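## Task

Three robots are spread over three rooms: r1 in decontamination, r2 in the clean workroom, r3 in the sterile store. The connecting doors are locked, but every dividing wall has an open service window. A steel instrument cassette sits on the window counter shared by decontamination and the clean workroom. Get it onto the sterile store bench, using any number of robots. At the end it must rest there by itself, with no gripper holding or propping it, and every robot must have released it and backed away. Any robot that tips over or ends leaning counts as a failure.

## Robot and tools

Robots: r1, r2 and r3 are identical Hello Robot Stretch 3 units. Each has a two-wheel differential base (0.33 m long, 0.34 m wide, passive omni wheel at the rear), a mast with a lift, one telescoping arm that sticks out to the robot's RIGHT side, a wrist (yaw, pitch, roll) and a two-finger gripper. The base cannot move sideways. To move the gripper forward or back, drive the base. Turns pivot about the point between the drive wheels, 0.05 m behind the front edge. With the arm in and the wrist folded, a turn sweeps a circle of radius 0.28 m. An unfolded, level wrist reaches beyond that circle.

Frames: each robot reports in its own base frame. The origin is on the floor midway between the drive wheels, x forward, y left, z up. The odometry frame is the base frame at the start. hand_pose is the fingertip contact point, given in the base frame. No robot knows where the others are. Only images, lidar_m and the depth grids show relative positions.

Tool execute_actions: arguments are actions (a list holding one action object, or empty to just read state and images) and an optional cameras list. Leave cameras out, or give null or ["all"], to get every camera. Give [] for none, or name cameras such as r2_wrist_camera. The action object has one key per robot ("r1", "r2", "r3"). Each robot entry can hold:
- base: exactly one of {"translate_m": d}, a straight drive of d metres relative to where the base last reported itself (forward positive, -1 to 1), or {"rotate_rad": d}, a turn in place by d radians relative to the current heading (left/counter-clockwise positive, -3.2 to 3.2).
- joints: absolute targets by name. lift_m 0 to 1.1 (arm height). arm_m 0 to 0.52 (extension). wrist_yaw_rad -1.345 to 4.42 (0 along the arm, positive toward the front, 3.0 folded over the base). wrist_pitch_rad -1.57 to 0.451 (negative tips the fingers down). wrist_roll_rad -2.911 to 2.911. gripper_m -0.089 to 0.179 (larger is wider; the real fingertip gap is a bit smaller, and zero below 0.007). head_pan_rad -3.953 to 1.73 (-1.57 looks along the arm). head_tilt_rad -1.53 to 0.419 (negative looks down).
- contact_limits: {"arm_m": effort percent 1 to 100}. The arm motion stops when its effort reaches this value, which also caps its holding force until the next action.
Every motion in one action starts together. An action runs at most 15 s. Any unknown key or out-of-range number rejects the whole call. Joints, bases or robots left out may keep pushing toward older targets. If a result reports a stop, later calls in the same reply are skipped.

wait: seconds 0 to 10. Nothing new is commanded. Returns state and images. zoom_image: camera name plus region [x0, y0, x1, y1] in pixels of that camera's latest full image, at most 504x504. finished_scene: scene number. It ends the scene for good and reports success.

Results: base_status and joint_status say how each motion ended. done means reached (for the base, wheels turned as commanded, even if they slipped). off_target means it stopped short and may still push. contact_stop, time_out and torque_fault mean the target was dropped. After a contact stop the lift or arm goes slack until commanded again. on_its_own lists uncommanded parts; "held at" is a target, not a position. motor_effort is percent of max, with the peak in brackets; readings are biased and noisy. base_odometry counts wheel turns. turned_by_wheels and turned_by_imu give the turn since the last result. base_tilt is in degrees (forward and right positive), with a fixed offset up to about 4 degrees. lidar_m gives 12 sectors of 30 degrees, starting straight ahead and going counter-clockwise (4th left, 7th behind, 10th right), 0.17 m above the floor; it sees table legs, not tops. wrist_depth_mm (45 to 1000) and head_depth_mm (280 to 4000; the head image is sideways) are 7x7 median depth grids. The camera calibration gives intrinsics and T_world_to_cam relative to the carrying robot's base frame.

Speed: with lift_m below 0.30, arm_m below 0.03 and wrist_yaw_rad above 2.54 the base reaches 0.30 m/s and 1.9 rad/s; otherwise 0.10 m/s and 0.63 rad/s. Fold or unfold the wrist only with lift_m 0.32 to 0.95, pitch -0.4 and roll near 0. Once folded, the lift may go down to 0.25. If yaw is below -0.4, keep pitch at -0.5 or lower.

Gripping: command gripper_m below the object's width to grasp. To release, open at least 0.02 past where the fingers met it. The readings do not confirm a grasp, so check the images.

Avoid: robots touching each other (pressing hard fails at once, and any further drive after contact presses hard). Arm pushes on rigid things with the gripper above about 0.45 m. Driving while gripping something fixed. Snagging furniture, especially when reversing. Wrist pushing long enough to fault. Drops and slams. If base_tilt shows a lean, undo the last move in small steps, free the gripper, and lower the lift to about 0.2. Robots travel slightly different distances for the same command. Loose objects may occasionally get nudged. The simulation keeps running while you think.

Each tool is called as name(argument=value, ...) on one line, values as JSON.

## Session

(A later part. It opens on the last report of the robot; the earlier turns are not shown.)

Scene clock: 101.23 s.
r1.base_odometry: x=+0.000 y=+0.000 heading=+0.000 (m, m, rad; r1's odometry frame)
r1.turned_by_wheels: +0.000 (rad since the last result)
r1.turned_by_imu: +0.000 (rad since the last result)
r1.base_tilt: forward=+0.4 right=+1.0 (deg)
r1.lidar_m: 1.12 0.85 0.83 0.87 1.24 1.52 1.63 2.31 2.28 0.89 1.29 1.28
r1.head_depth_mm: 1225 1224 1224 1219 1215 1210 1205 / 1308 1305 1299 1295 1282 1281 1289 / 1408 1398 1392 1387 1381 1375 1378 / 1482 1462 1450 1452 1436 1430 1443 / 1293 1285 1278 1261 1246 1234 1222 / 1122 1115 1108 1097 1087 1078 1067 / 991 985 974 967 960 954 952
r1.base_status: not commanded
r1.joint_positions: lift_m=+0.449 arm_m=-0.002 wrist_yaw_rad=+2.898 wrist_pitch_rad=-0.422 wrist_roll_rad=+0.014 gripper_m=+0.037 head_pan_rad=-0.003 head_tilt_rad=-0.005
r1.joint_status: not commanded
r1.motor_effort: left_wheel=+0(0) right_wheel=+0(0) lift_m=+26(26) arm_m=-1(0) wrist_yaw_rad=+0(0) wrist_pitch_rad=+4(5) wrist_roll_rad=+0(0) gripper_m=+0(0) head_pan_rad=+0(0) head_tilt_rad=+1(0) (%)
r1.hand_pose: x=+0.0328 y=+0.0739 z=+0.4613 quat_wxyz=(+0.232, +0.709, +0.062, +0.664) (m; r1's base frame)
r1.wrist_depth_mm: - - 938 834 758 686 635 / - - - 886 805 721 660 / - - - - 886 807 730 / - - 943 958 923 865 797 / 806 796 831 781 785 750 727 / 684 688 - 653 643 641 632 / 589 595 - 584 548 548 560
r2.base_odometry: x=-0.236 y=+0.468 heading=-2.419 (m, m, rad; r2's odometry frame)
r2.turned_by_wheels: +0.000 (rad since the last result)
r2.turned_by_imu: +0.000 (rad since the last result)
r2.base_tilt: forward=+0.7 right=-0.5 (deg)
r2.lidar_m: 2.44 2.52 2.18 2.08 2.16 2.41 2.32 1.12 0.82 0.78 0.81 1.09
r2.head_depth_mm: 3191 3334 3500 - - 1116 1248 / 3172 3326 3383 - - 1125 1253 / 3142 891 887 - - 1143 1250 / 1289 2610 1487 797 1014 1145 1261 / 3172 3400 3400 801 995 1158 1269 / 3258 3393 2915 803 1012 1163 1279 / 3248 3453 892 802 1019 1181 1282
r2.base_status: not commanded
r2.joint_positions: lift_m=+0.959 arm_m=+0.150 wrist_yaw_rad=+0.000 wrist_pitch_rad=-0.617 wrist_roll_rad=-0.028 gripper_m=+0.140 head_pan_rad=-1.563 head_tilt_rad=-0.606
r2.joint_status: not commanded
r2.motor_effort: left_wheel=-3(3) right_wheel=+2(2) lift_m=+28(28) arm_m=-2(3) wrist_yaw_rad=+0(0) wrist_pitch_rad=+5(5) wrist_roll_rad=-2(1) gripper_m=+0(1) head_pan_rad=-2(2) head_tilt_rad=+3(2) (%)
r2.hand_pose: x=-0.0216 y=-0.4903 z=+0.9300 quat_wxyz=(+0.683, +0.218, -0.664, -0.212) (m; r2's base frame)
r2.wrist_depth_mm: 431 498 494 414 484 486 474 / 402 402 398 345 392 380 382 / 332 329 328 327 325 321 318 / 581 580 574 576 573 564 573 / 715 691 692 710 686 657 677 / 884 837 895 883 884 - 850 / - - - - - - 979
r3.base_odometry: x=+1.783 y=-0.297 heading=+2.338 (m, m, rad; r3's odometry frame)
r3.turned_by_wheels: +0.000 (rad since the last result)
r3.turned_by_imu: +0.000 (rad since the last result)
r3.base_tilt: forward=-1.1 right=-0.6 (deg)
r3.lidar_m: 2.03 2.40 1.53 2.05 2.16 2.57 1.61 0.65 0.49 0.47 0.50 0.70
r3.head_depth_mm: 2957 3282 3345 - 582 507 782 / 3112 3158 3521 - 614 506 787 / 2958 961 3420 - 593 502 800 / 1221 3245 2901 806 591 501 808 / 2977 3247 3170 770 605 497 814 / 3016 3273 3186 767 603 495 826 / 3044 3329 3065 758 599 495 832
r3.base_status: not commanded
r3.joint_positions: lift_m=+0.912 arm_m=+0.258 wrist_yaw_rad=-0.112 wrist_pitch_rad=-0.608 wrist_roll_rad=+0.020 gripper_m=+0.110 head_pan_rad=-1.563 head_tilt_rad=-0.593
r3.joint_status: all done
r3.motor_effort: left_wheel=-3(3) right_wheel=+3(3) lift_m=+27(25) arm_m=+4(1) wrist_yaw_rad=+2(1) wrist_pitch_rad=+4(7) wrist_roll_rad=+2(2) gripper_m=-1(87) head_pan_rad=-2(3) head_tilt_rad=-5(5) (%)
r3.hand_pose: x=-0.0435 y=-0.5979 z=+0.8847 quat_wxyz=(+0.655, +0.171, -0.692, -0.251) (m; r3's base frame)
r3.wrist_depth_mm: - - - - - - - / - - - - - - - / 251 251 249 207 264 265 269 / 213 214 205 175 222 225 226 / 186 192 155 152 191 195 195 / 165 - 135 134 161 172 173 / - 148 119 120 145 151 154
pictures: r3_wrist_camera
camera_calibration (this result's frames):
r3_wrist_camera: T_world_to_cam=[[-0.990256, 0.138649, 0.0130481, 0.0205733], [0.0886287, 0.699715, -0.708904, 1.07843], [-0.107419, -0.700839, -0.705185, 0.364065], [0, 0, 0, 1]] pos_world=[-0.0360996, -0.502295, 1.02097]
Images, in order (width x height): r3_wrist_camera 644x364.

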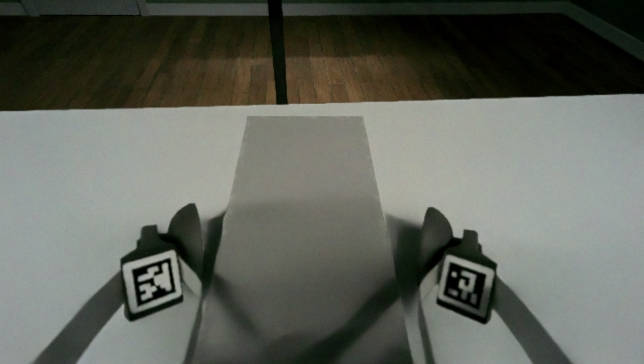

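execute_actions(actions=[{"r3":{"joints":{"gripper_m":0.04,"lift_m":0.914,"head_pan_rad":1.57,"head_tilt_rad":-0.45}}}], cameras=[])

execute_actions(actions=[{"r3":{"joints":{"lift_m":0.96}}}], cameras=["r3_wrist_camera","r3_head_camera"])

Scene clock: 103.43 s.
r1.base_odometry: x=+0.000 y=+0.000 heading=+0.000 (m, m, rad; r1's odometry frame)
r1.turned_by_wheels: +0.000 (rad since the last result)
r1.turned_by_imu: +0.000 (rad since the last result)
r1.base_tilt: forward=+0.4 right=+0.9 (deg)
r1.lidar_m: 1.11 0.85 0.83 0.87 1.24 1.52 1.62 2.31 2.27 0.89 1.29 1.28
r1.head_depth_mm: 1231 1229 1225 1214 1213 1213 1207 / 1311 1305 1302 1298 1297 1285 1287 / 1402 1397 1390 1387 1387 1369 1367 / 1486 1467 1450 1439 1442 1428 1424 / 1294 1278 1278 1258 1245 1238 1224 / 1123 1107 1101 1087 1085 1079 1074 / 992 986 970 968 962 954 950
r1.base_status: not commanded
r1.joint_positions: lift_m=+0.449 arm_m=-0.002 wrist_yaw_rad=+2.898 wrist_pitch_rad=-0.422 wrist_roll_rad=+0.014 gripper_m=+0.037 head_pan_rad=-0.003 head_tilt_rad=-0.005
r1.joint_status: not commanded
r1.motor_effort: left_wheel=+1(1) right_wheel=+1(1) lift_m=+26(26) arm_m=+0(0) wrist_yaw_rad=+0(0) wrist_pitch_rad=+5(5) wrist_roll_rad=+0(0) gripper_m=+0(0) head_pan_rad=+0(0) head_tilt_rad=+2(0) (%)
r1.hand_pose: x=+0.0328 y=+0.0739 z=+0.4613 quat_wxyz=(+0.232, +0.709, +0.062, +0.664) (m; r1's base frame)
r1.wrist_depth_mm: - - 916 833 744 691 633 / - - - 911 814 743 683 / - - - - 879 811 721 / - - 957 954 907 832 787 / 808 803 833 796 777 743 727 / 692 680 - 660 623 643 617 / 587 588 - 588 560 558 545
r2.base_odometry: x=-0.236 y=+0.468 heading=-2.419 (m, m, rad; r2's odometry frame)
r2.turned_by_wheels: +0.000 (rad since the last result)
r2.turned_by_imu: +0.000 (rad since the last result)
r2.base_tilt: forward=+0.6 right=-0.5 (deg)
r2.lidar_m: 2.44 2.52 2.17 2.08 2.16 2.42 2.32 1.12 0.82 0.78 0.81 1.10
r2.head_depth_mm: 3187 3373 3536 - - 1119 1240 / 3139 3320 3431 - - 1127 1251 / 1297 895 883 - - 1138 1244 / 1276 2602 1500 800 1015 1143 1252 / 3168 3383 3421 802 1005 1151 1273 / 3267 3353 2885 802 1012 1173 1273 / 3290 3526 894 802 1014 1172 1281
r2.base_status: not commanded
r2.joint_positions: lift_m=+0.959 arm_m=+0.150 wrist_yaw_rad=+0.000 wrist_pitch_rad=-0.617 wrist_roll_rad=-0.028 gripper_m=+0.140 head_pan_rad=-1.563 head_tilt_rad=-0.606
r2.joint_status: not commanded
r2.motor_effort: left_wheel=-2(2) right_wheel=+2(2) lift_m=+29(29) arm_m=-3(2) wrist_yaw_rad=+0(0) wrist_pitch_rad=+5(6) wrist_roll_rad=-1(1) gripper_m=+0(0) head_pan_rad=-2(2) head_tilt_rad=+2(2) (%)
r2.hand_pose: x=-0.0216 y=-0.4903 z=+0.9300 quat_wxyz=(+0.683, +0.218, -0.664, -0.212) (m; r2's base frame)
r2.wrist_depth_mm: 429 500 501 414 490 488 478 / 399 398 396 351 392 388 383 / 332 330 329 324 326 320 317 / 584 583 573 571 570 569 560 / 719 688 712 688 685 661 681 / 910 841 883 884 863 - 853 / - - - - - 989 992
r3.base_odometry: x=+1.783 y=-0.297 heading=+2.338 (m, m, rad; r3's odometry frame)
r3.turned_by_wheels: +0.000 (rad since the last result)
r3.turned_by_imu: +0.001 (rad since the last result)
r3.base_tilt: forward=-1.2 right=-0.5 (deg)
r3.lidar_m: 2.03 2.40 1.53 2.06 2.17 2.56 1.61 0.64 0.49 0.47 0.50 0.70
r3.head_depth_mm: 1984 2138 2081 2268 2223 1697 1416 / 1989 2135 2031 2274 2194 1709 1414 / 2018 2144 2010 2304 2170 1690 1414 / 2001 2162 1995 2282 2147 1677 1387 / 2021 2164 1942 2510 2140 1690 1387 / 2006 2192 1917 2487 2122 1694 1387 / 2022 2191 1877 2304 2123 1778 -
r3.base_status: not commanded
r3.joint_positions: lift_m=+0.914 arm_m=+0.258 wrist_yaw_rad=-0.111 wrist_pitch_rad=-0.614 wrist_roll_rad=+0.020 gripper_m=+0.041 head_pan_rad=+1.563 head_tilt_rad=-0.458
r3.joint_status: all done
r3.motor_effort: left_wheel=-2(3) right_wheel=+2(3) lift_m=+35(36) arm_m=+3(4) wrist_yaw_rad=+0(4) wrist_pitch_rad=+6(6) wrist_roll_rad=+2(2) gripper_m=-16(95) head_pan_rad=+3(35) head_tilt_rad=+6(25) (%)
r3.hand_pose: x=-0.0432 y=-0.5970 z=+0.8853 quat_wxyz=(+0.654, +0.174, -0.691, -0.253) (m; r3's base frame)
r3.wrist_depth_mm: - - - - - - - / - - - - - - - / 250 250 247 205 259 269 269 / 213 215 206 175 221 223 225 / 186 187 151 151 175 194 196 / 165 169 133 134 134 172 174 / 150 150 122 120 146 153 154
pictures: none
No camera images: the call's "cameras" was empty. Leave "cameras" out to get every camera's image.

Scene clock: 104.67 s.
r1.base_odometry: x=+0.000 y=+0.000 heading=+0.000 (m, m, rad; r1's odometry frame)
r1.turned_by_wheels: +0.000 (rad since the last result)
r1.turned_by_imu: +0.000 (rad since the last result)
r1.base_tilt: forward=+0.4 right=+0.9 (deg)
r1.lidar_m: 1.12 0.85 0.83 0.87 1.24 1.52 1.62 2.30 2.27 0.89 1.28 1.28
r1.head_depth_mm: 1236 1216 1223 1219 1215 1209 1208 / 1311 1313 1306 1298 1290 1288 1281 / 1411 1390 1393 1382 1372 1371 1372 / 1478 1462 1439 1444 1443 1440 1427 / 1297 1286 1275 1266 1249 1237 1229 / 1130 1115 1100 1096 1084 1081 1073 / 995 986 978 968 965 960 948
r1.base_status: not commanded
r1.joint_positions: lift_m=+0.449 arm_m=-0.002 wrist_yaw_rad=+2.898 wrist_pitch_rad=-0.422 wrist_roll_rad=+0.014 gripper_m=+0.037 head_pan_rad=-0.003 head_tilt_rad=-0.005
r1.joint_status: not commanded
r1.motor_effort: left_wheel=+0(1) right_wheel=+0(0) lift_m=+26(26) arm_m=+0(0) wrist_yaw_rad=+0(0) wrist_pitch_rad=+4(4) wrist_roll_rad=+0(0) gripper_m=+0(0) head_pan_rad=+0(0) head_tilt_rad=+1(0) (%)
r1.hand_pose: x=+0.0328 y=+0.0739 z=+0.4613 quat_wxyz=(+0.232, +0.709, +0.062, +0.664) (m; r1's base frame)
r1.wrist_depth_mm: - - 942 821 740 696 626 / - - - 908 830 723 675 / - - - - 907 815 737 / - - 977 955 915 828 794 / 832 822 830 782 773 737 734 / 672 669 - 658 622 627 635 / 595 584 - 592 565 554 553
r2.base_odometry: x=-0.236 y=+0.468 heading=-2.419 (m, m, rad; r2's odometry frame)
r2.turned_by_wheels: +0.000 (rad since the last result)
r2.turned_by_imu: +0.000 (rad since the last result)
r2.base_tilt: forward=+0.6 right=-0.6 (deg)
r2.lidar_m: 2.44 2.52 2.17 2.09 2.16 2.42 2.32 1.12 0.82 0.78 0.81 1.10
r2.head_depth_mm: 3157 3334 3458 - - 1115 1247 / 3168 3314 3427 - - 1126 1246 / 1248 864 869 - - 1138 1252 / 1245 2633 1508 799 1016 1150 1258 / 3194 3399 3333 799 999 1159 1280 / 3280 3393 2861 800 1007 1175 1284 / 3283 3450 895 801 1020 1180 1295
r2.base_status: not commanded
r2.joint_positions: lift_m=+0.959 arm_m=+0.150 wrist_yaw_rad=+0.000 wrist_pitch_rad=-0.617 wrist_roll_rad=-0.028 gripper_m=+0.140 head_pan_rad=-1.563 head_tilt_rad=-0.606
r2.joint_status: not commanded
r2.motor_effort: left_wheel=-2(3) right_wheel=+2(1) lift_m=+28(29) arm_m=-2(2) wrist_yaw_rad=+0(1) wrist_pitch_rad=+5(5) wrist_roll_rad=-2(1) gripper_m=+1(1) head_pan_rad=-2(3) head_tilt_rad=+3(2) (%)
r2.hand_pose: x=-0.0216 y=-0.4903 z=+0.9300 quat_wxyz=(+0.683, +0.218, -0.664, -0.212) (m; r2's base frame)
r2.wrist_depth_mm: 427 503 495 325 465 485 472 / 402 401 392 364 388 387 380 / 331 328 325 328 322 322 316 / 595 587 584 573 575 565 559 / 720 680 705 701 684 660 700 / 922 846 884 879 872 - 836 / - - - - 966 - 987
r3.base_odometry: x=+1.783 y=-0.297 heading=+2.338 (m, m, rad; r3's odometry frame)
r3.turned_by_wheels: +0.000 (rad since the last result)
r3.turned_by_imu: +0.000 (rad since the last result)
r3.base_tilt: forward=-1.2 right=-0.6 (deg)
r3.lidar_m: 2.03 2.40 1.53 2.06 2.16 2.56 1.61 0.64 0.49 0.47 0.50 0.71
r3.head_depth_mm: 1986 2152 2071 2256 2198 1729 1411 / 1991 2153 2045 2252 2173 1726 1410 / 2013 2161 1995 2273 2179 1712 1400 / 2021 2164 1980 2306 2127 1690 1388 / 2033 2182 1950 2504 2139 1683 1382 / 2000 2154 1896 2494 2122 1672 1379 / 2026 2179 1879 2303 - - -
r3.base_status: not commanded
r3.joint_positions: lift_m=+0.960 arm_m=+0.258 wrist_yaw_rad=-0.111 wrist_pitch_rad=-0.634 wrist_roll_rad=+0.020 gripper_m=+0.041 head_pan_rad=+1.563 head_tilt_rad=-0.458
r3.joint_status: all done
r3.motor_effort: left_wheel=-2(3) right_wheel=+3(3) lift_m=+38(41) arm_m=+3(3) wrist_yaw_rad=+1(2) wrist_pitch_rad=+14(14) wrist_roll_rad=+2(2) gripper_m=-15(16) head_pan_rad=+3(3) head_tilt_rad=+5(4) (%)
r3.hand_pose: x=-0.0429 y=-0.5937 z=+0.9274 quat_wxyz=(+0.652, +0.180, -0.689, -0.259) (m; r3's base frame)
r3.wrist_depth_mm: - - - - - - - / - - - - - - - / - - - 210 - 327 336 / 270 271 258 177 273 280 283 / 233 235 152 151 239 243 247 / 208 213 133 134 134 216 219 / 187 188 121 119 155 195 197
pictures: r3_head_camera (sideways: a quarter turn clockwise sets it upright), r3_wrist_camera
camera_calibration (this result's frames):
r3_head_camera: T_world_to_cam=[[0.0345571, -0.4294, -0.902453, 1.19282], [-0.998907, 0.0135836, -0.0447138, 0.0695503], [0.0314587, 0.903012, -0.428462, 0.515772], [0, 0, 0, 1]] pos_world=[0.0120283, 0.0455055, 1.30057]
r3_wrist_camera: T_world_to_cam=[[-0.990414, 0.137449, 0.0137266, 0.0187279], [0.090004, 0.717516, -0.690702, 1.09943], [-0.104786, -0.682846, -0.723009, 0.424485], [0, 0, 0, 1]] pos_world=[-0.0359247, -0.501575, 1.06603]
Images, in order (width x height): r3_head_camera 896x504, r3_wrist_camera 644x364.

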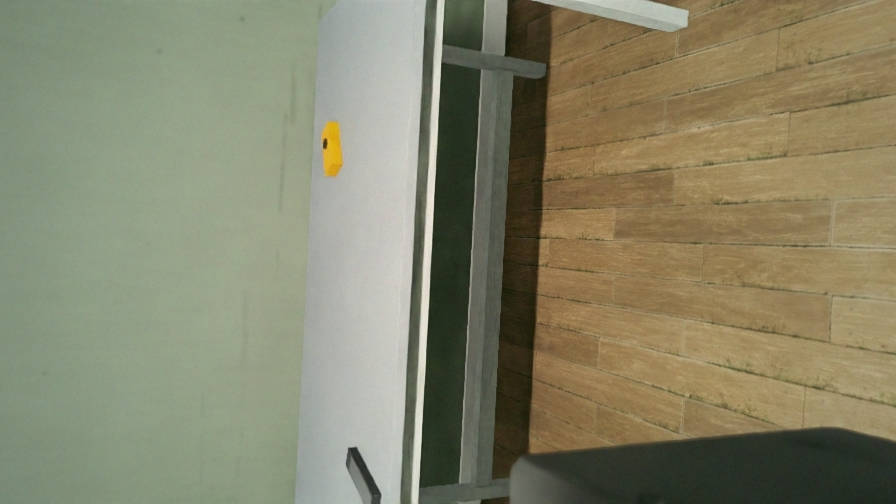

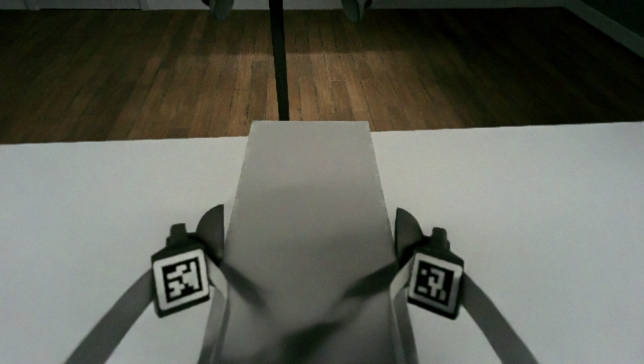

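execute_actions(actions=[{"r3":{"joints":{"arm_m":0.08,"wrist_yaw_rad":0.0}}}], cameras=[])

execute_actions(actions=[{"r3":{"base":{"rotate_rad":1.55},"joints":{"arm_m":0.0,"head_pan_rad":0,"head_tilt_rad":-0.6}}}], cameras=[])

execute_actions(actions=[{"r3":{"base":{"translate_m":0.74},"joints":{"arm_m":0.3}}}], cameras=["r3_wrist_camera","r3_head_camera"])

Scene clock: 107.80 s.
r1.base_odometry: x=+0.000 y=+0.000 heading=+0.000 (m, m, rad; r1's odometry frame)
r1.turned_by_wheels: +0.000 (rad since the last result)
r1.turned_by_imu: +0.000 (rad since the last result)
r1.base_tilt: forward=+0.4 right=+1.0 (deg)
r1.lidar_m: 1.12 0.85 0.83 0.87 1.25 1.52 1.62 2.30 2.28 0.89 1.29 1.28
r1.head_depth_mm: 1228 1222 1214 1222 1214 1209 1203 / 1314 1307 1299 1299 1286 1284 1284 / 1397 1399 1389 1389 1382 1376 1371 / 1487 1459 1450 1444 1440 1434 1435 / 1289 1284 1267 1259 1247 1245 1234 / 1123 1108 1098 1095 1085 1080 1075 / 992 982 979 968 961 954 951
r1.base_status: not commanded
r1.joint_positions: lift_m=+0.449 arm_m=-0.002 wrist_yaw_rad=+2.898 wrist_pitch_rad=-0.422 wrist_roll_rad=+0.014 gripper_m=+0.037 head_pan_rad=-0.003 head_tilt_rad=-0.005
r1.joint_status: not commanded
r1.motor_effort: left_wheel=+1(0) right_wheel=+1(1) lift_m=+26(26) arm_m=-1(0) wrist_yaw_rad=+0(0) wrist_pitch_rad=+5(5) wrist_roll_rad=+0(0) gripper_m=+0(0) head_pan_rad=+0(0) head_tilt_rad=+1(1) (%)
r1.hand_pose: x=+0.0328 y=+0.0739 z=+0.4613 quat_wxyz=(+0.232, +0.709, +0.062, +0.664) (m; r1's base frame)
r1.wrist_depth_mm: - - 932 828 754 682 641 / - - - 904 808 740 672 / - - - - 890 813 736 / - - 968 956 903 832 788 / 835 821 801 777 798 755 734 / 682 686 - 660 638 646 626 / 594 588 - 583 569 551 562
r2.base_odometry: x=-0.236 y=+0.468 heading=-2.419 (m, m, rad; r2's odometry frame)
r2.turned_by_wheels: +0.000 (rad since the last result)
r2.turned_by_imu: +0.001 (rad since the last result)
r2.base_tilt: forward=+0.7 right=-0.6 (deg)
r2.lidar_m: 2.44 2.53 2.17 2.08 2.16 2.42 2.32 1.12 0.81 0.78 0.81 1.10
r2.head_depth_mm: 3219 3386 3465 - - 1117 1243 / 3195 3363 3479 - - 1125 1250 / 1154 1018 976 - - 1141 1252 / 1232 2955 1065 800 1013 1149 1253 / 3278 3387 3377 801 1008 1161 1266 / 3219 3374 2883 801 1010 1165 1278 / 3220 3502 889 802 1014 1179 1288
r2.base_status: not commanded
r2.joint_positions: lift_m=+0.959 arm_m=+0.150 wrist_yaw_rad=+0.000 wrist_pitch_rad=-0.617 wrist_roll_rad=-0.028 gripper_m=+0.140 head_pan_rad=-1.563 head_tilt_rad=-0.606
r2.joint_status: not commanded
r2.motor_effort: left_wheel=-2(3) right_wheel=+2(2) lift_m=+29(29) arm_m=-2(3) wrist_yaw_rad=+0(0) wrist_pitch_rad=+6(5) wrist_roll_rad=-1(1) gripper_m=+0(1) head_pan_rad=-2(2) head_tilt_rad=+2(2) (%)
r2.hand_pose: x=-0.0216 y=-0.4903 z=+0.9300 quat_wxyz=(+0.683, +0.218, -0.664, -0.212) (m; r2's base frame)
r2.wrist_depth_mm: 424 497 498 487 482 484 473 / 398 396 397 392 388 384 386 / 330 330 326 325 321 323 318 / 583 573 573 569 568 574 567 / 717 683 699 700 681 672 672 / 902 856 899 868 881 - 841 / - - - - 990 978 955
r3.base_odometry: x=+1.783 y=-0.297 heading=+2.338 (m, m, rad; r3's odometry frame)
r3.turned_by_wheels: +0.000 (rad since the last result)
r3.turned_by_imu: +0.001 (rad since the last result)
r3.base_tilt: forward=-1.1 right=-0.6 (deg)
r3.lidar_m: 2.03 2.39 1.53 2.06 2.16 2.56 1.61 0.65 0.49 0.47 0.50 0.70
r3.head_depth_mm: 2006 2120 2074 2247 2182 1728 1412 / 1984 2151 2030 2270 2166 1699 1411 / 2017 2145 2026 2309 2160 1712 1392 / 2004 2149 1973 2277 2127 1692 1402 / 2003 2161 1948 2485 2156 1676 1392 / 2018 2190 1928 2509 2109 1671 1386 / 2029 2184 1881 2289 - - -
r3.base_status: not commanded
r3.joint_positions: lift_m=+0.960 arm_m=+0.080 wrist_yaw_rad=-0.001 wrist_pitch_rad=-0.634 wrist_roll_rad=+0.020 gripper_m=+0.041 head_pan_rad=+1.563 head_tilt_rad=-0.458
r3.joint_status: all done
r3.motor_effort: left_wheel=-2(2) right_wheel=+2(3) lift_m=+38(38) arm_m=-4(4) wrist_yaw_rad=+1(4) wrist_pitch_rad=+14(14) wrist_roll_rad=+3(2) gripper_m=-16(15) head_pan_rad=+3(3) head_tilt_rad=+5(5) (%)
r3.hand_pose: x=-0.0217 y=-0.4175 z=+0.9273 quat_wxyz=(+0.665, +0.218, -0.678, -0.223) (m; r3's base frame)
r3.wrist_depth_mm: - - - - - - - / 376 382 385 390 393 398 407 / 312 315 316 208 327 325 331 / 267 271 255 175 277 282 285 / 235 235 151 152 200 244 246 / 209 214 133 133 133 218 220 / 187 188 121 120 156 197 196
pictures: none
No camera images: the call's "cameras" was empty. Leave "cameras" out to get every camera's image.

Scene clock: 111.20 s.
r1.base_odometry: x=+0.000 y=+0.000 heading=+0.000 (m, m, rad; r1's odometry frame)
r1.turned_by_wheels: +0.000 (rad since the last result)
r1.turned_by_imu: +0.000 (rad since the last result)
r1.base_tilt: forward=+0.4 right=+0.9 (deg)
r1.lidar_m: 1.11 0.85 0.83 0.87 1.24 1.52 1.62 2.30 2.27 0.89 1.28 1.28
r1.head_depth_mm: 1228 1219 1215 1213 1218 1212 1202 / 1309 1307 1301 1296 1292 1284 1282 / 1402 1403 1386 1382 1386 1375 1371 / 1481 1460 1456 1455 1447 1432 1428 / 1300 1285 1274 1260 1246 1242 1223 / 1120 1120 1106 1098 1095 1077 1070 / 992 983 975 971 958 954 948
r1.base_status: not commanded
r1.joint_positions: lift_m=+0.449 arm_m=-0.002 wrist_yaw_rad=+2.898 wrist_pitch_rad=-0.422 wrist_roll_rad=+0.014 gripper_m=+0.037 head_pan_rad=-0.003 head_tilt_rad=-0.005
r1.joint_status: not commanded
r1.motor_effort: left_wheel=+0(1) right_wheel=+0(0) lift_m=+26(26) arm_m=+0(0) wrist_yaw_rad=+0(0) wrist_pitch_rad=+4(4) wrist_roll_rad=+0(0) gripper_m=+0(0) head_pan_rad=+0(0) head_tilt_rad=+0(1) (%)
r1.hand_pose: x=+0.0328 y=+0.0739 z=+0.4613 quat_wxyz=(+0.232, +0.709, +0.062, +0.664) (m; r1's base frame)
r1.wrist_depth_mm: - - 911 830 747 674 621 / - - - 909 835 746 668 / - - - - 898 802 737 / - - 967 938 920 849 788 / 828 783 826 791 804 744 727 / 702 672 - 649 629 636 633 / 599 584 - 578 560 558 550
r2.base_odometry: x=-0.236 y=+0.468 heading=-2.419 (m, m, rad; r2's odometry frame)
r2.turned_by_wheels: +0.000 (rad since the last result)
r2.turned_by_imu: +0.001 (rad since the last result)
r2.base_tilt: forward=+0.6 right=-0.4 (deg)
r2.lidar_m: 2.44 2.53 2.17 2.08 2.15 2.42 2.32 1.13 0.81 0.78 0.81 1.09
r2.head_depth_mm: 3155 1296 3578 - - 1122 1246 / 3049 2575 3456 - - 1126 1248 / 1120 3334 3352 - - 1142 1253 / 1015 2611 1274 800 1013 1148 1255 / 3182 3400 3407 798 996 1155 1260 / 3219 3403 2880 799 1004 1167 1275 / 3269 3494 893 802 1020 1184 1281
r2.base_status: not commanded
r2.joint_positions: lift_m=+0.959 arm_m=+0.150 wrist_yaw_rad=+0.000 wrist_pitch_rad=-0.617 wrist_roll_rad=-0.028 gripper_m=+0.140 head_pan_rad=-1.563 head_tilt_rad=-0.606
r2.joint_status: not commanded
r2.motor_effort: left_wheel=-2(2) right_wheel=+1(2) lift_m=+28(29) arm_m=-2(3) wrist_yaw_rad=+0(0) wrist_pitch_rad=+6(6) wrist_roll_rad=-2(1) gripper_m=+1(1) head_pan_rad=-2(2) head_tilt_rad=+2(3) (%)
r2.hand_pose: x=-0.0216 y=-0.4903 z=+0.9300 quat_wxyz=(+0.683, +0.218, -0.664, -0.212) (m; r2's base frame)
r2.wrist_depth_mm: 430 502 499 494 495 486 476 / 401 400 390 390 384 382 381 / 333 329 329 326 323 321 322 / 596 582 584 575 568 558 564 / 707 690 691 690 685 658 678 / 923 845 866 877 854 - 845 / - - - - - 978 967
r3.base_odometry: x=+1.783 y=-0.297 heading=-2.395 (m, m, rad; r3's odometry frame)
r3.turned_by_wheels: +1.550 (rad since the last result)
r3.turned_by_imu: +1.567 (rad since the last result)
r3.base_tilt: forward=-1.0 right=-0.4 (deg)
r3.lidar_m: 2.06 1.62 2.57 1.65 0.65 0.49 0.47 0.50 0.70 1.98 2.39 1.53
r3.head_depth_mm: 1994 2124 1530 2299 1797 1534 1296 / 1997 2146 1518 2278 1860 1525 1286 / 2027 2124 1513 2306 1832 1506 1281 / 2032 2118 1587 2304 1833 1498 1283 / 2021 2127 1570 2301 1813 1490 1273 / 2026 2142 1551 2320 1798 1498 1265 / 2042 2120 1491 2288 1787 1486 1264
r3.base_status: done
r3.joint_positions: lift_m=+0.960 arm_m=+0.000 wrist_yaw_rad=+0.000 wrist_pitch_rad=-0.634 wrist_roll_rad=+0.020 gripper_m=+0.041 head_pan_rad=+0.007 head_tilt_rad=-0.592
r3.joint_status: all done
r3.motor_effort: left_wheel=-2(6) right_wheel=+3(7) lift_m=+38(39) arm_m=-4(3) wrist_yaw_rad=+0(0) wrist_pitch_rad=+14(14) wrist_roll_rad=+3(2) gripper_m=-15(15) head_pan_rad=-2(37) head_tilt_rad=-6(24) (%)
r3.hand_pose: x=-0.0216 y=-0.3375 z=+0.9273 quat_wxyz=(+0.665, +0.218, -0.678, -0.223) (m; r3's base frame)
r3.wrist_depth_mm: - - - - - 826 560 / - - - - - 832 541 / - - - 208 - 788 551 / - - - 176 - 801 533 / - - 151 152 - 798 538 / - - 133 134 134 753 545 / 992 - 121 120 556 746 543
pictures: none
No camera images: the call's "cameras" was empty. Leave "cameras" out to get every camera's image.

Scene clock: 119.67 s.
r1.base_odometry: x=+0.000 y=+0.000 heading=+0.000 (m, m, rad; r1's odometry frame)
r1.turned_by_wheels: +0.000 (rad since the last result)
r1.turned_by_imu: +0.000 (rad since the last result)
r1.base_tilt: forward=+0.4 right=+1.0 (deg)
r1.lidar_m: 1.11 0.85 0.83 0.87 1.24 1.52 1.63 2.31 2.28 0.89 1.29 1.28
r1.head_depth_mm: 1234 1224 1226 1213 1213 1210 1197 / 1309 1312 1302 1297 1293 1289 1275 / 1397 1396 1388 1383 1380 1384 1374 / 1488 1463 1442 1446 1449 1434 1423 / 1296 1282 1271 1257 1248 1237 1232 / 1117 1112 1104 1094 1087 1078 1073 / 989 978 975 965 960 955 954
r1.base_status: not commanded
r1.joint_positions: lift_m=+0.449 arm_m=-0.002 wrist_yaw_rad=+2.898 wrist_pitch_rad=-0.422 wrist_roll_rad=+0.014 gripper_m=+0.037 head_pan_rad=-0.003 head_tilt_rad=-0.005
r1.joint_status: not commanded
r1.motor_effort: left_wheel=+1(0) right_wheel=+1(0) lift_m=+26(26) arm_m=-1(0) wrist_yaw_rad=+0(0) wrist_pitch_rad=+4(5) wrist_roll_rad=+0(0) gripper_m=+0(0) head_pan_rad=+0(0) head_tilt_rad=+1(1) (%)
r1.hand_pose: x=+0.0328 y=+0.0739 z=+0.4613 quat_wxyz=(+0.232, +0.709, +0.062, +0.664) (m; r1's base frame)
r1.wrist_depth_mm: - - 939 823 740 679 617 / - - - 911 816 735 681 / - - - - 907 807 714 / - - 961 923 896 854 771 / 834 807 819 793 790 746 742 / 697 674 - 645 624 644 636 / 596 601 - 580 567 550 550
r2.base_odometry: x=-0.236 y=+0.468 heading=-2.419 (m, m, rad; r2's odometry frame)
r2.turned_by_wheels: +0.000 (rad since the last result)
r2.turned_by_imu: +0.002 (rad since the last result)
r2.base_tilt: forward=+0.6 right=-0.4 (deg)
r2.lidar_m: 2.44 2.53 2.17 2.09 2.15 2.41 2.32 1.12 0.82 0.78 0.80 1.10
r2.head_depth_mm: 3074 3322 3474 - - 1115 1248 / 3177 3426 3428 - - 1130 1241 / 3107 3337 3409 - - 1140 1249 / 3105 2946 2073 801 1011 1150 1254 / 3211 3377 3375 801 1003 1164 1268 / 3279 3453 2864 800 1010 1165 1289 / 3217 3445 890 804 1010 1181 1279
r2.base_status: not commanded
r2.joint_positions: lift_m=+0.959 arm_m=+0.150 wrist_yaw_rad=+0.000 wrist_pitch_rad=-0.617 wrist_roll_rad=-0.028 gripper_m=+0.140 head_pan_rad=-1.563 head_tilt_rad=-0.606
r2.joint_status: not commanded
r2.motor_effort: left_wheel=-2(2) right_wheel=+2(2) lift_m=+29(28) arm_m=-2(2) wrist_yaw_rad=-1(0) wrist_pitch_rad=+6(5) wrist_roll_rad=-1(1) gripper_m=+0(0) head_pan_rad=-2(3) head_tilt_rad=+2(3) (%)
r2.hand_pose: x=-0.0216 y=-0.4903 z=+0.9300 quat_wxyz=(+0.683, +0.218, -0.664, -0.212) (m; r2's base frame)
r2.wrist_depth_mm: 421 500 495 492 488 483 473 / 399 397 393 389 391 387 385 / 334 331 329 325 323 322 320 / 589 583 577 572 567 567 560 / 709 692 708 700 691 650 664 / 885 843 853 865 859 - 876 / - - - - 962 955 953
r3.base_odometry: x=+1.240 y=-0.799 heading=-2.395 (m, m, rad; r3's odometry frame)
r3.turned_by_wheels: +0.000 (rad since the last result)
r3.turned_by_imu: +0.003 (rad since the last result)
r3.base_tilt: forward=-1.3 right=-0.6 (deg)
r3.lidar_m: 1.32 1.38 1.02 2.47 1.67 1.25 1.21 1.27 1.76 2.30 0.91 0.90
r3.head_depth_mm: 1348 1458 1369 979 842 1536 1298 / 1351 1479 1353 977 842 1517 1284 / 1359 1492 1350 972 837 1495 1283 / 1363 1498 1331 959 844 1497 1281 / 1370 1497 1317 953 851 1503 1271 / 1376 1509 1297 952 855 1487 1268 / 1382 1528 1286 939 1653 1481 1258
r3.base_status: done
r3.joint_positions: lift_m=+0.960 arm_m=+0.300 wrist_yaw_rad=+0.000 wrist_pitch_rad=-0.634 wrist_roll_rad=+0.021 gripper_m=+0.041 head_pan_rad=+0.007 head_tilt_rad=-0.592
r3.joint_status: all done
r3.motor_effort: left_wheel=-2(4) right_wheel=+2(6) lift_m=+38(38) arm_m=+4(4) wrist_yaw_rad=+1(0) wrist_pitch_rad=+14(14) wrist_roll_rad=+2(3) gripper_m=-15(15) head_pan_rad=-2(2) head_tilt_rad=-6(7) (%)
r3.hand_pose: x=-0.0216 y=-0.6368 z=+0.9273 quat_wxyz=(+0.665, +0.218, -0.679, -0.223) (m; r3's base frame)
r3.wrist_depth_mm: - - - - - - - / - - - - - - - / - - - 208 - - - / - - - 175 - - - / - - 151 152 - - - / - - 132 133 134 - - / - - 122 119 560 - -
pictures: r3_head_camera (sideways: a quarter turn clockwise sets it upright), r3_wrist_camera
camera_calibration (this result's frames):
r3_head_camera: T_world_to_cam=[[-0.54603, -0.0418743, -0.836719, 1.11063], [-0.00755811, 0.998956, -0.0450613, 0.0639476], [0.837732, -0.0182808, -0.545776, 0.663499], [0, 0, 0, 1]] pos_world=[0.0510887, -0.00524447, 1.29429]
r3_wrist_camera: T_world_to_cam=[[-0.999531, 0.0276253, 0.0132455, -0.0240157], [0.0108385, 0.723236, -0.690516, 1.13018], [-0.0286553, -0.690048, -0.723196, 0.394463], [0, 0, 0, 1]] pos_world=[-0.0249505, -0.544526, 1.066]
Images, in order (width x height): r3_head_camera 896x504, r3_wrist_camera 644x364.

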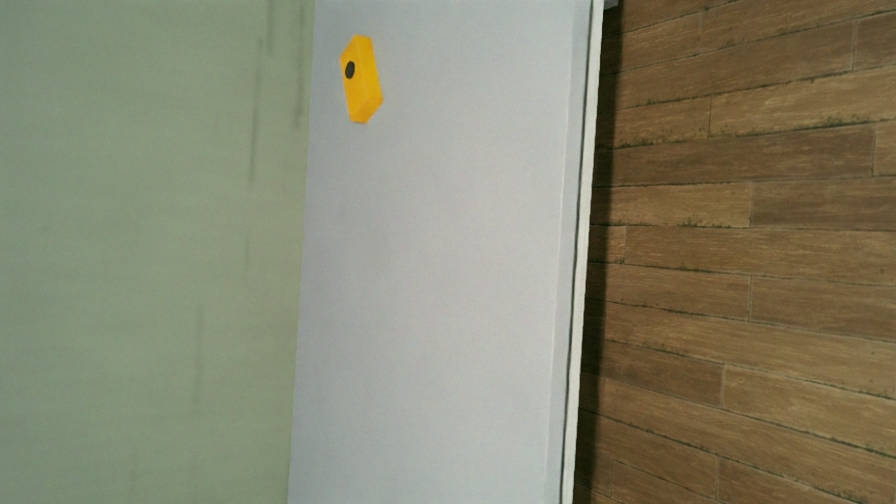

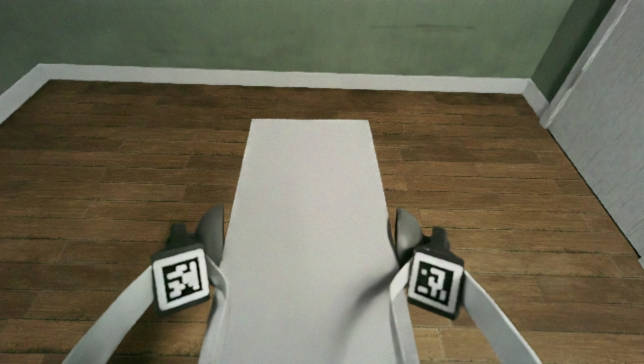

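execute_actions(actions=[{"r3":{"base":{"rotate_rad":1.5},"joints":{"arm_m":0.5,"lift_m":0.87,"head_pan_rad":-1.57}}}], cameras=["r3_head_camera"])

Scene clock: 123.47 s.
r1.base_odometry: x=+0.000 y=+0.000 heading=+0.000 (m, m, rad; r1's odometry frame)
r1.turned_by_wheels: +0.000 (rad since the last result)
r1.turned_by_imu: +0.000 (rad since the last result)
r1.base_tilt: forward=+0.4 right=+1.0 (deg)
r1.lidar_m: 1.12 0.85 0.83 0.87 1.24 1.52 1.63 2.31 2.27 0.89 1.28 1.28
r1.head_depth_mm: 1234 1217 1221 1218 1215 1212 1207 / 1305 1305 1305 1293 1289 1284 1274 / 1409 1389 1395 1387 1380 1377 1370 / 1473 1451 1452 1448 1443 1430 1435 / 1293 1286 1282 1256 1253 1240 1229 / 1118 1112 1102 1096 1095 1075 1073 / 993 983 974 965 964 955 946
r1.base_status: not commanded
r1.joint_positions: lift_m=+0.449 arm_m=-0.002 wrist_yaw_rad=+2.898 wrist_pitch_rad=-0.422 wrist_roll_rad=+0.014 gripper_m=+0.037 head_pan_rad=-0.003 head_tilt_rad=-0.005
r1.joint_status: not commanded
r1.motor_effort: left_wheel=+1(1) right_wheel=+1(1) lift_m=+26(26) arm_m=+0(0) wrist_yaw_rad=+0(0) wrist_pitch_rad=+4(4) wrist_roll_rad=+0(0) gripper_m=+0(0) head_pan_rad=+0(0) head_tilt_rad=+1(1) (%)
r1.hand_pose: x=+0.0328 y=+0.0739 z=+0.4613 quat_wxyz=(+0.232, +0.709, +0.062, +0.664) (m; r1's base frame)
r1.wrist_depth_mm: - - 902 823 737 690 628 / - - - 918 825 739 685 / - - - - 921 809 718 / - - - 931 920 859 806 / 824 808 815 789 805 754 728 / 680 679 - 661 624 643 638 / 601 579 - 586 557 552 558
r2.base_odometry: x=-0.236 y=+0.468 heading=-2.419 (m, m, rad; r2's odometry frame)
r2.turned_by_wheels: +0.000 (rad since the last result)
r2.turned_by_imu: +0.001 (rad since the last result)
r2.base_tilt: forward=+0.7 right=-0.4 (deg)
r2.lidar_m: 2.43 2.52 2.17 2.08 2.15 2.42 2.32 1.12 0.81 0.78 0.81 1.10
r2.head_depth_mm: 3134 3403 3565 - - 1113 1244 / 3127 3344 3468 - - 1123 1239 / 2394 2901 2004 - - 1142 1257 / 3241 3351 3358 795 1017 1146 1263 / 3219 3417 3302 801 1001 1160 1274 / 3262 3388 2859 805 1008 1169 1284 / 3170 3469 892 804 1018 1178 1286
r2.base_status: not commanded
r2.joint_positions: lift_m=+0.959 arm_m=+0.150 wrist_yaw_rad=+0.000 wrist_pitch_rad=-0.617 wrist_roll_rad=-0.028 gripper_m=+0.140 head_pan_rad=-1.563 head_tilt_rad=-0.606
r2.joint_status: not commanded
r2.motor_effort: left_wheel=-3(2) right_wheel=+2(2) lift_m=+28(29) arm_m=-3(2) wrist_yaw_rad=+0(1) wrist_pitch_rad=+5(6) wrist_roll_rad=-1(2) gripper_m=+1(1) head_pan_rad=-2(3) head_tilt_rad=+2(3) (%)
r2.hand_pose: x=-0.0216 y=-0.4903 z=+0.9300 quat_wxyz=(+0.683, +0.218, -0.664, -0.212) (m; r2's base frame)
r2.wrist_depth_mm: 430 497 502 497 484 477 477 / 399 401 390 389 392 388 383 / 330 327 330 326 323 320 318 / 585 566 585 583 560 567 571 / 707 697 681 700 690 660 673 / 920 851 901 878 852 - 851 / - - - - - 962 -
r3.base_odometry: x=+1.240 y=-0.799 heading=-0.896 (m, m, rad; r3's odometry frame)
r3.turned_by_wheels: +1.500 (rad since the last result)
r3.turned_by_imu: +1.517 (rad since the last result)
r3.base_tilt: forward=-1.2 right=-0.4 (deg)
r3.lidar_m: 2.47 1.78 1.27 1.22 1.25 1.63 2.31 2.36 0.90 1.31 1.35 1.02
r3.head_depth_mm: 1376 1497 1355 1051 - - 1277 / 1372 1512 - 952 856 1522 1279 / 1368 1508 - 926 853 1505 1276 / 1371 1495 1391 856 853 1504 1271 / 1373 1492 1309 952 850 1495 1266 / 1361 1516 1296 950 851 1503 1273 / 1367 1481 1275 941 850 1492 1262
r3.base_status: done
r3.joint_positions: lift_m=+0.870 arm_m=+0.500 wrist_yaw_rad=+0.001 wrist_pitch_rad=-0.634 wrist_roll_rad=+0.021 gripper_m=+0.041 head_pan_rad=-1.563 head_tilt_rad=-0.593
r3.joint_status: all done
r3.motor_effort: left_wheel=-2(7) right_wheel=+3(9) lift_m=+31(33) arm_m=+2(5) wrist_yaw_rad=-1(2) wrist_pitch_rad=+14(14) wrist_roll_rad=+2(2) gripper_m=-15(15) head_pan_rad=-2(32) head_tilt_rad=-5(5) (%)
r3.hand_pose: x=-0.0215 y=-0.8368 z=+0.8375 quat_wxyz=(+0.665, +0.219, -0.678, -0.223) (m; r3's base frame)
r3.wrist_depth_mm: 474 497 502 511 521 529 529 / 392 395 402 412 400 399 424 / 326 327 325 207 344 346 349 / 280 285 271 176 291 296 297 / 248 248 151 151 205 258 258 / 221 224 133 134 134 227 231 / 199 199 121 119 161 206 207
pictures: r3_head_camera (sideways: a quarter turn clockwise sets it upright)
camera_calibration (this result's frames):
r3_head_camera: T_world_to_cam=[[-0.0421783, 0.546147, -0.836627, 1.10744], [0.998951, 0.00811978, -0.0450612, 0.0578078], [-0.0178168, -0.83765, -0.545916, 0.6689], [0, 0, 0, 1]] pos_world=[0.0008805, -0.0449903, 1.29428]
Images, in order (width x height): r3_head_camera 896x504.

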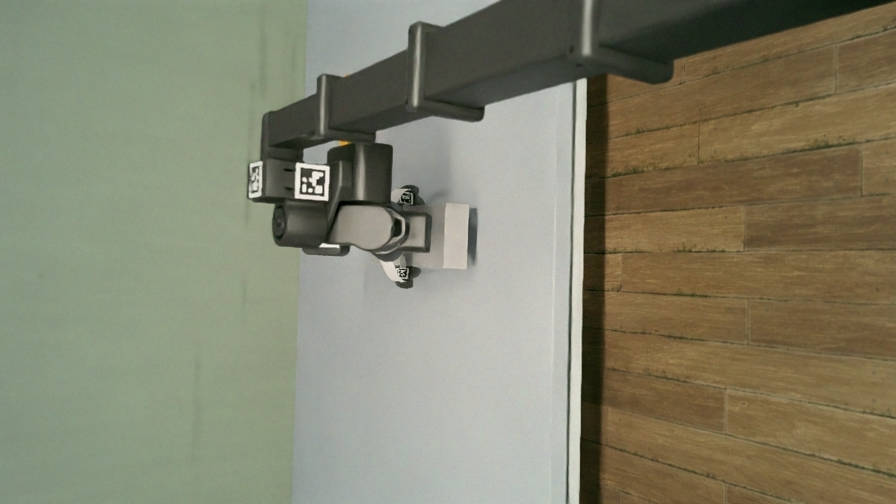

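execute_actions(actions=[{"r3":{"joints":{"lift_m":0.815}}}], cameras=[])

execute_actions(actions=[{"r3":{"joints":{"gripper_m":0.13}}}], cameras=[])

execute_actions(actions=[{"r3":{"joints":{"lift_m":0.93,"arm_m":0.25}}}], cameras=["r3_wrist_camera"])

Scene clock: 125.07 s.
r1.base_odometry: x=+0.000 y=+0.000 heading=+0.000 (m, m, rad; r1's odometry frame)
r1.turned_by_wheels: +0.000 (rad since the last result)
r1.turned_by_imu: +0.000 (rad since the last result)
r1.base_tilt: forward=+0.5 right=+0.9 (deg)
r1.lidar_m: 1.12 0.85 0.83 0.87 1.24 1.51 1.62 2.30 2.28 0.89 1.28 1.28
r1.head_depth_mm: 1235 1219 1219 1211 1212 1214 1208 / 1310 1299 1302 1297 1289 1289 1287 / 1411 1403 1392 1377 1382 1379 1373 / 1469 1462 1441 1448 1448 1433 1430 / 1297 1283 1263 1263 1250 1236 1227 / 1118 1110 1104 1098 1088 1080 1074 / 989 981 974 966 964 954 950
r1.base_status: not commanded
r1.joint_positions: lift_m=+0.449 arm_m=-0.002 wrist_yaw_rad=+2.898 wrist_pitch_rad=-0.422 wrist_roll_rad=+0.014 gripper_m=+0.037 head_pan_rad=-0.003 head_tilt_rad=-0.005
r1.joint_status: not commanded
r1.motor_effort: left_wheel=+1(1) right_wheel=+0(0) lift_m=+26(26) arm_m=+0(1) wrist_yaw_rad=+0(0) wrist_pitch_rad=+5(5) wrist_roll_rad=+0(0) gripper_m=+0(0) head_pan_rad=+0(0) head_tilt_rad=+1(1) (%)
r1.hand_pose: x=+0.0328 y=+0.0739 z=+0.4613 quat_wxyz=(+0.232, +0.709, +0.062, +0.664) (m; r1's base frame)
r1.wrist_depth_mm: - - 931 822 756 677 633 / - - - 924 824 741 668 / - - - - 884 799 738 / - - 945 945 929 863 791 / 808 820 813 760 768 740 745 / 682 660 - 667 625 640 625 / 593 582 - 588 566 556 552
r2.base_odometry: x=-0.236 y=+0.468 heading=-2.419 (m, m, rad; r2's odometry frame)
r2.turned_by_wheels: +0.000 (rad since the last result)
r2.turned_by_imu: +0.000 (rad since the last result)
r2.base_tilt: forward=+0.6 right=-0.4 (deg)
r2.lidar_m: 2.44 2.52 2.17 2.08 2.16 2.41 2.32 1.13 0.82 0.78 0.81 1.10
r2.head_depth_mm: 3153 3351 3471 - - 1117 1250 / 3127 2895 3408 - - 1127 1242 / 3051 2607 2033 - - 1140 1256 / 3209 3396 3375 798 1013 1151 1251 / 3180 3413 3368 801 1001 1158 1270 / 3238 3403 2879 800 1014 1171 1283 / 3254 3473 885 806 1015 1182 1279
r2.base_status: not commanded
r2.joint_positions: lift_m=+0.959 arm_m=+0.150 wrist_yaw_rad=+0.000 wrist_pitch_rad=-0.617 wrist_roll_rad=-0.028 gripper_m=+0.140 head_pan_rad=-1.563 head_tilt_rad=-0.606
r2.joint_status: not commanded
r2.motor_effort: left_wheel=-3(3) right_wheel=+2(2) lift_m=+29(29) arm_m=-3(2) wrist_yaw_rad=+0(0) wrist_pitch_rad=+5(5) wrist_roll_rad=-1(1) gripper_m=+1(0) head_pan_rad=-2(2) head_tilt_rad=+3(2) (%)
r2.hand_pose: x=-0.0216 y=-0.4903 z=+0.9300 quat_wxyz=(+0.683, +0.218, -0.664, -0.212) (m; r2's base frame)
r2.wrist_depth_mm: 426 493 494 491 489 480 474 / 400 396 397 389 393 384 382 / 332 329 328 325 323 320 319 / 582 573 576 575 582 573 563 / 724 690 687 692 686 653 680 / 915 867 887 890 858 - 871 / - - - - 982 979 -
r3.base_odometry: x=+1.240 y=-0.799 heading=-0.896 (m, m, rad; r3's odometry frame)
r3.turned_by_wheels: +0.000 (rad since the last result)
r3.turned_by_imu: +0.000 (rad since the last result)
r3.base_tilt: forward=-1.1 right=-0.6 (deg)
r3.lidar_m: 2.47 1.78 1.27 1.22 1.26 1.64 2.30 2.35 0.90 1.31 1.35 1.02
r3.head_depth_mm: 1370 1507 1364 986 842 - - / 1374 1505 1577 - 1685 1504 1296 / 1369 1504 1591 899 851 1511 1284 / 1368 1490 1409 866 856 1504 1288 / 1367 1498 1325 952 853 1492 1275 / 1367 1491 1301 949 851 1501 1273 / 1360 1497 1293 939 849 1474 1269
r3.base_status: not commanded
r3.joint_positions: lift_m=+0.815 arm_m=+0.500 wrist_yaw_rad=-0.002 wrist_pitch_rad=-0.630 wrist_roll_rad=+0.021 gripper_m=+0.041 head_pan_rad=-1.563 head_tilt_rad=-0.593
r3.joint_status: all done
r3.motor_effort: left_wheel=-2(3) right_wheel=+3(3) lift_m=+29(34) arm_m=+3(2) wrist_yaw_rad=+2(1) wrist_pitch_rad=+12(14) wrist_roll_rad=+2(2) gripper_m=-15(15) head_pan_rad=-2(2) head_tilt_rad=-6(5) (%)
r3.hand_pose: x=-0.0219 y=-0.8376 z=+0.7835 quat_wxyz=(+0.665, +0.216, -0.679, -0.222) (m; r3's base frame)
r3.wrist_depth_mm: 364 371 383 386 378 362 408 / 295 298 305 308 307 316 318 / 245 247 244 203 258 260 263 / 210 212 204 173 220 220 224 / 186 186 150 151 174 193 196 / 165 168 133 133 134 171 174 / 150 148 122 120 146 153 155
pictures: none
No camera images: the call's "cameras" was empty. Leave "cameras" out to get every camera's image.

Scene clock: 126.47 s.
r1.base_odometry: x=+0.000 y=+0.000 heading=+0.000 (m, m, rad; r1's odometry frame)
r1.turned_by_wheels: +0.000 (rad since the last result)
r1.turned_by_imu: +0.000 (rad since the last result)
r1.base_tilt: forward=+0.4 right=+1.0 (deg)
r1.lidar_m: 1.12 0.85 0.83 0.87 1.24 1.52 1.63 2.30 2.28 0.89 1.28 1.28
r1.head_depth_mm: 1236 1230 1224 1218 1214 1197 1207 / 1311 1305 1301 1295 1290 1284 1269 / 1403 1399 1387 1380 1375 1383 1369 / 1485 1463 1446 1443 1438 1433 1436 / 1298 1284 1277 1262 1249 1234 1235 / 1129 1111 1103 1087 1086 1081 1065 / 989 984 975 962 959 956 952
r1.base_status: not commanded
r1.joint_positions: lift_m=+0.449 arm_m=-0.002 wrist_yaw_rad=+2.898 wrist_pitch_rad=-0.422 wrist_roll_rad=+0.014 gripper_m=+0.037 head_pan_rad=-0.003 head_tilt_rad=-0.005
r1.joint_status: not commanded
r1.motor_effort: left_wheel=+1(1) right_wheel=+1(0) lift_m=+26(26) arm_m=+0(0) wrist_yaw_rad=+0(0) wrist_pitch_rad=+4(4) wrist_roll_rad=+0(0) gripper_m=+0(0) head_pan_rad=+0(0) head_tilt_rad=+1(1) (%)
r1.hand_pose: x=+0.0328 y=+0.0739 z=+0.4613 quat_wxyz=(+0.232, +0.709, +0.062, +0.664) (m; r1's base frame)
r1.wrist_depth_mm: - - 914 813 753 681 629 / - - - 937 823 750 675 / - - - - 900 782 723 / - - 931 934 913 854 794 / 820 807 848 770 789 741 731 / 692 683 - 657 636 628 630 / 605 587 - 582 559 559 548
r2.base_odometry: x=-0.236 y=+0.468 heading=-2.419 (m, m, rad; r2's odometry frame)
r2.turned_by_wheels: +0.000 (rad since the last result)
r2.turned_by_imu: +0.000 (rad since the last result)
r2.base_tilt: forward=+0.6 right=-0.5 (deg)
r2.lidar_m: 2.44 2.53 2.17 2.08 2.16 2.42 2.31 1.13 0.81 0.78 0.81 1.10
r2.head_depth_mm: 3185 3339 3531 - - 1108 1251 / 3174 2903 3467 - - 1117 1253 / 3101 2599 2023 - - 1139 1255 / 3201 3370 3394 798 1011 1141 1261 / 3230 3366 3378 803 997 1152 1275 / 3217 3340 2867 800 1005 1173 1285 / 3270 3476 891 802 1017 1181 1281
r2.base_status: not commanded
r2.joint_positions: lift_m=+0.959 arm_m=+0.150 wrist_yaw_rad=+0.000 wrist_pitch_rad=-0.617 wrist_roll_rad=-0.028 gripper_m=+0.140 head_pan_rad=-1.563 head_tilt_rad=-0.606
r2.joint_status: not commanded
r2.motor_effort: left_wheel=-2(3) right_wheel=+2(2) lift_m=+28(29) arm_m=-3(2) wrist_yaw_rad=+0(0) wrist_pitch_rad=+5(6) wrist_roll_rad=-1(1) gripper_m=+0(1) head_pan_rad=-2(3) head_tilt_rad=+3(2) (%)
r2.hand_pose: x=-0.0216 y=-0.4903 z=+0.9300 quat_wxyz=(+0.683, +0.218, -0.664, -0.212) (m; r2's base frame)
r2.wrist_depth_mm: 429 501 500 483 487 485 476 / 405 394 394 390 389 385 385 / 331 333 328 327 324 320 318 / 580 580 572 575 575 561 563 / 722 691 709 704 682 662 654 / 912 840 886 882 882 - 841 / - - - - 998 977 997
r3.base_odometry: x=+1.240 y=-0.799 heading=-0.896 (m, m, rad; r3's odometry frame)
r3.turned_by_wheels: +0.000 (rad since the last result)
r3.turned_by_imu: +0.000 (rad since the last result)
r3.base_tilt: forward=-1.0 right=-0.4 (deg)
r3.lidar_m: 2.47 1.77 1.27 1.22 1.26 1.64 2.30 2.35 0.90 1.31 1.36 1.02
r3.head_depth_mm: 1358 1509 1361 987 845 - - / 1363 1499 1590 - 1685 1519 1295 / 1379 1513 1603 894 856 1513 1273 / 1368 1507 1409 878 856 1498 1271 / 1362 1491 1313 951 851 1497 1272 / 1371 1494 1301 945 851 1491 1278 / 1359 1488 1285 935 848 1480 1258
r3.base_status: not commanded
r3.joint_positions: lift_m=+0.815 arm_m=+0.500 wrist_yaw_rad=+0.002 wrist_pitch_rad=-0.618 wrist_roll_rad=+0.021 gripper_m=+0.130 head_pan_rad=-1.563 head_tilt_rad=-0.593
r3.joint_status: all done
r3.motor_effort: left_wheel=-2(3) right_wheel=+1(3) lift_m=+27(28) arm_m=+3(3) wrist_yaw_rad=-2(1) wrist_pitch_rad=+8(12) wrist_roll_rad=+2(2) gripper_m=+0(85) head_pan_rad=-2(2) head_tilt_rad=-6(5) (%)
r3.hand_pose: x=-0.0213 y=-0.8395 z=+0.7857 quat_wxyz=(+0.667, +0.214, -0.680, -0.217) (m; r3's base frame)
r3.wrist_depth_mm: 381 389 398 407 385 357 418 / 304 308 310 319 319 326 330 / 253 256 251 209 261 267 270 / 216 217 206 176 222 227 227 / 189 195 162 154 189 198 197 / 170 - 139 136 165 176 175 / - 151 125 123 148 152 157
pictures: none
No camera images: the call's "cameras" was empty. Leave "cameras" out to get every camera's image.

Scene clock: 129.53 s.
r1.base_odometry: x=+0.000 y=+0.000 heading=+0.000 (m, m, rad; r1's odometry frame)
r1.turned_by_wheels: +0.000 (rad since the last result)
r1.turned_by_imu: +0.000 (rad since the last result)
r1.base_tilt: forward=+0.4 right=+0.9 (deg)
r1.lidar_m: 1.12 0.85 0.83 0.87 1.24 1.52 1.62 2.31 2.27 0.89 1.28 1.28
r1.head_depth_mm: 1229 1224 1224 1212 1214 1206 1207 / 1306 1312 1295 1296 1300 1286 1286 / 1408 1402 1396 1383 1375 1371 1377 / 1476 1465 1450 1442 1448 1441 1424 / 1296 1286 1273 1265 1248 1237 1231 / 1124 1113 1105 1094 1087 1080 1076 / 993 984 974 972 962 957 953
r1.base_status: not commanded
r1.joint_positions: lift_m=+0.449 arm_m=-0.002 wrist_yaw_rad=+2.898 wrist_pitch_rad=-0.422 wrist_roll_rad=+0.014 gripper_m=+0.037 head_pan_rad=-0.003 head_tilt_rad=-0.005
r1.joint_status: not commanded
r1.motor_effort: left_wheel=+0(1) right_wheel=+0(1) lift_m=+26(26) arm_m=-1(0) wrist_yaw_rad=+0(0) wrist_pitch_rad=+4(4) wrist_roll_rad=+0(0) gripper_m=+0(0) head_pan_rad=+0(1) head_tilt_rad=+0(2) (%)
r1.hand_pose: x=+0.0328 y=+0.0739 z=+0.4613 quat_wxyz=(+0.232, +0.709, +0.062, +0.664) (m; r1's base frame)
r1.wrist_depth_mm: - - 928 797 753 675 634 / - - - 919 825 746 674 / - - - - 889 802 741 / - - 941 939 931 852 798 / 822 802 813 778 774 747 745 / 694 681 - 639 636 646 625 / 595 584 - 583 564 558 542
r2.base_odometry: x=-0.236 y=+0.468 heading=-2.419 (m, m, rad; r2's odometry frame)
r2.turned_by_wheels: +0.000 (rad since the last result)
r2.turned_by_imu: +0.001 (rad since the last result)
r2.base_tilt: forward=+0.6 right=-0.4 (deg)
r2.lidar_m: 2.44 2.52 2.18 2.09 2.15 2.41 2.32 1.12 0.81 0.78 0.81 1.10
r2.head_depth_mm: 3186 3337 3601 - - 1113 1243 / 3131 3367 3408 - - 1124 1246 / 2165 2938 2014 - - 1140 1255 / 3217 3339 3359 797 1015 1139 1261 / 3268 3372 3339 797 998 1156 1266 / 3275 3445 2860 802 1007 1164 1281 / 3218 3442 891 804 1018 1176 1285
r2.base_status: not commanded
r2.joint_positions: lift_m=+0.959 arm_m=+0.150 wrist_yaw_rad=+0.000 wrist_pitch_rad=-0.617 wrist_roll_rad=-0.028 gripper_m=+0.140 head_pan_rad=-1.563 head_tilt_rad=-0.606
r2.joint_status: not commanded
r2.motor_effort: left_wheel=-2(2) right_wheel=+2(2) lift_m=+29(28) arm_m=-2(2) wrist_yaw_rad=+0(1) wrist_pitch_rad=+6(6) wrist_roll_rad=-1(1) gripper_m=+1(0) head_pan_rad=-3(3) head_tilt_rad=+3(2) (%)
r2.hand_pose: x=-0.0216 y=-0.4903 z=+0.9300 quat_wxyz=(+0.683, +0.218, -0.664, -0.212) (m; r2's base frame)
r2.wrist_depth_mm: 434 502 496 485 484 476 478 / 404 396 392 388 387 385 382 / 332 328 326 324 325 319 316 / 577 587 573 576 572 574 557 / 705 687 688 698 687 661 669 / 895 854 890 855 866 - 862 / - - - - - 979 -
r3.base_odometry: x=+1.240 y=-0.799 heading=-0.896 (m, m, rad; r3's odometry frame)
r3.turned_by_wheels: +0.000 (rad since the last result)
r3.turned_by_imu: +0.001 (rad since the last result)
r3.base_tilt: forward=-1.1 right=-0.6 (deg)
r3.lidar_m: 2.47 1.78 1.27 1.22 1.25 1.64 2.31 2.35 0.90 1.31 1.35 1.02
r3.head_depth_mm: 1374 1494 1615 - 1701 1520 1293 / 1372 1515 1594 - 858 1513 1293 / 1381 1496 1594 - 856 1512 1285 / 1360 1498 1391 936 1671 1508 1276 / 1363 1497 1309 972 852 1485 1278 / 1365 1495 1297 949 854 1490 1270 / 1364 1503 1282 942 850 1480 1262
r3.base_status: not commanded
r3.joint_positions: lift_m=+0.930 arm_m=+0.250 wrist_yaw_rad=+0.001 wrist_pitch_rad=-0.617 wrist_roll_rad=+0.021 gripper_m=+0.130 head_pan_rad=-1.563 head_tilt_rad=-0.593
r3.joint_status: all done
r3.motor_effort: left_wheel=-2(2) right_wheel=+1(1) lift_m=+36(39) arm_m=-3(4) wrist_yaw_rad=-1(2) wrist_pitch_rad=+7(8) wrist_roll_rad=+2(2) gripper_m=+0(0) head_pan_rad=-2(2) head_tilt_rad=-6(5) (%)
r3.hand_pose: x=-0.0214 y=-0.5904 z=+0.9007 quat_wxyz=(+0.667, +0.213, -0.680, -0.217) (m; r3's base frame)
r3.wrist_depth_mm: 653 652 691 709 634 722 - / 527 531 542 551 545 563 559 / 440 432 443 413 461 464 463 / 372 374 376 352 386 390 388 / 323 334 329 333 340 342 340 / 294 - 298 305 309 309 315 / 986 969 980 - - 984 624
pictures: r3_wrist_camera
camera_calibration (this result's frames):
r3_wrist_camera: T_world_to_cam=[[-0.999561, 0.0267215, 0.0127618, -0.0248241], [0.0100412, 0.711276, -0.702842, 1.08227], [-0.0278581, -0.702405, -0.711232, 0.38923], [0, 0, 0, 1]] pos_world=[-0.0248374, -0.495735, 1.03782]
Images, in order (width x height): r3_wrist_camera 644x364.

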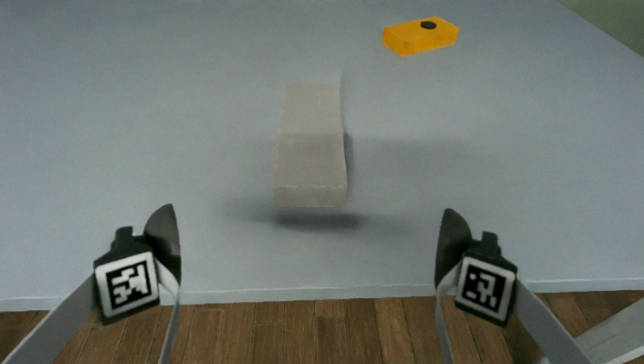

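finished_scene(scene=1)

The scene is finished: the task was done.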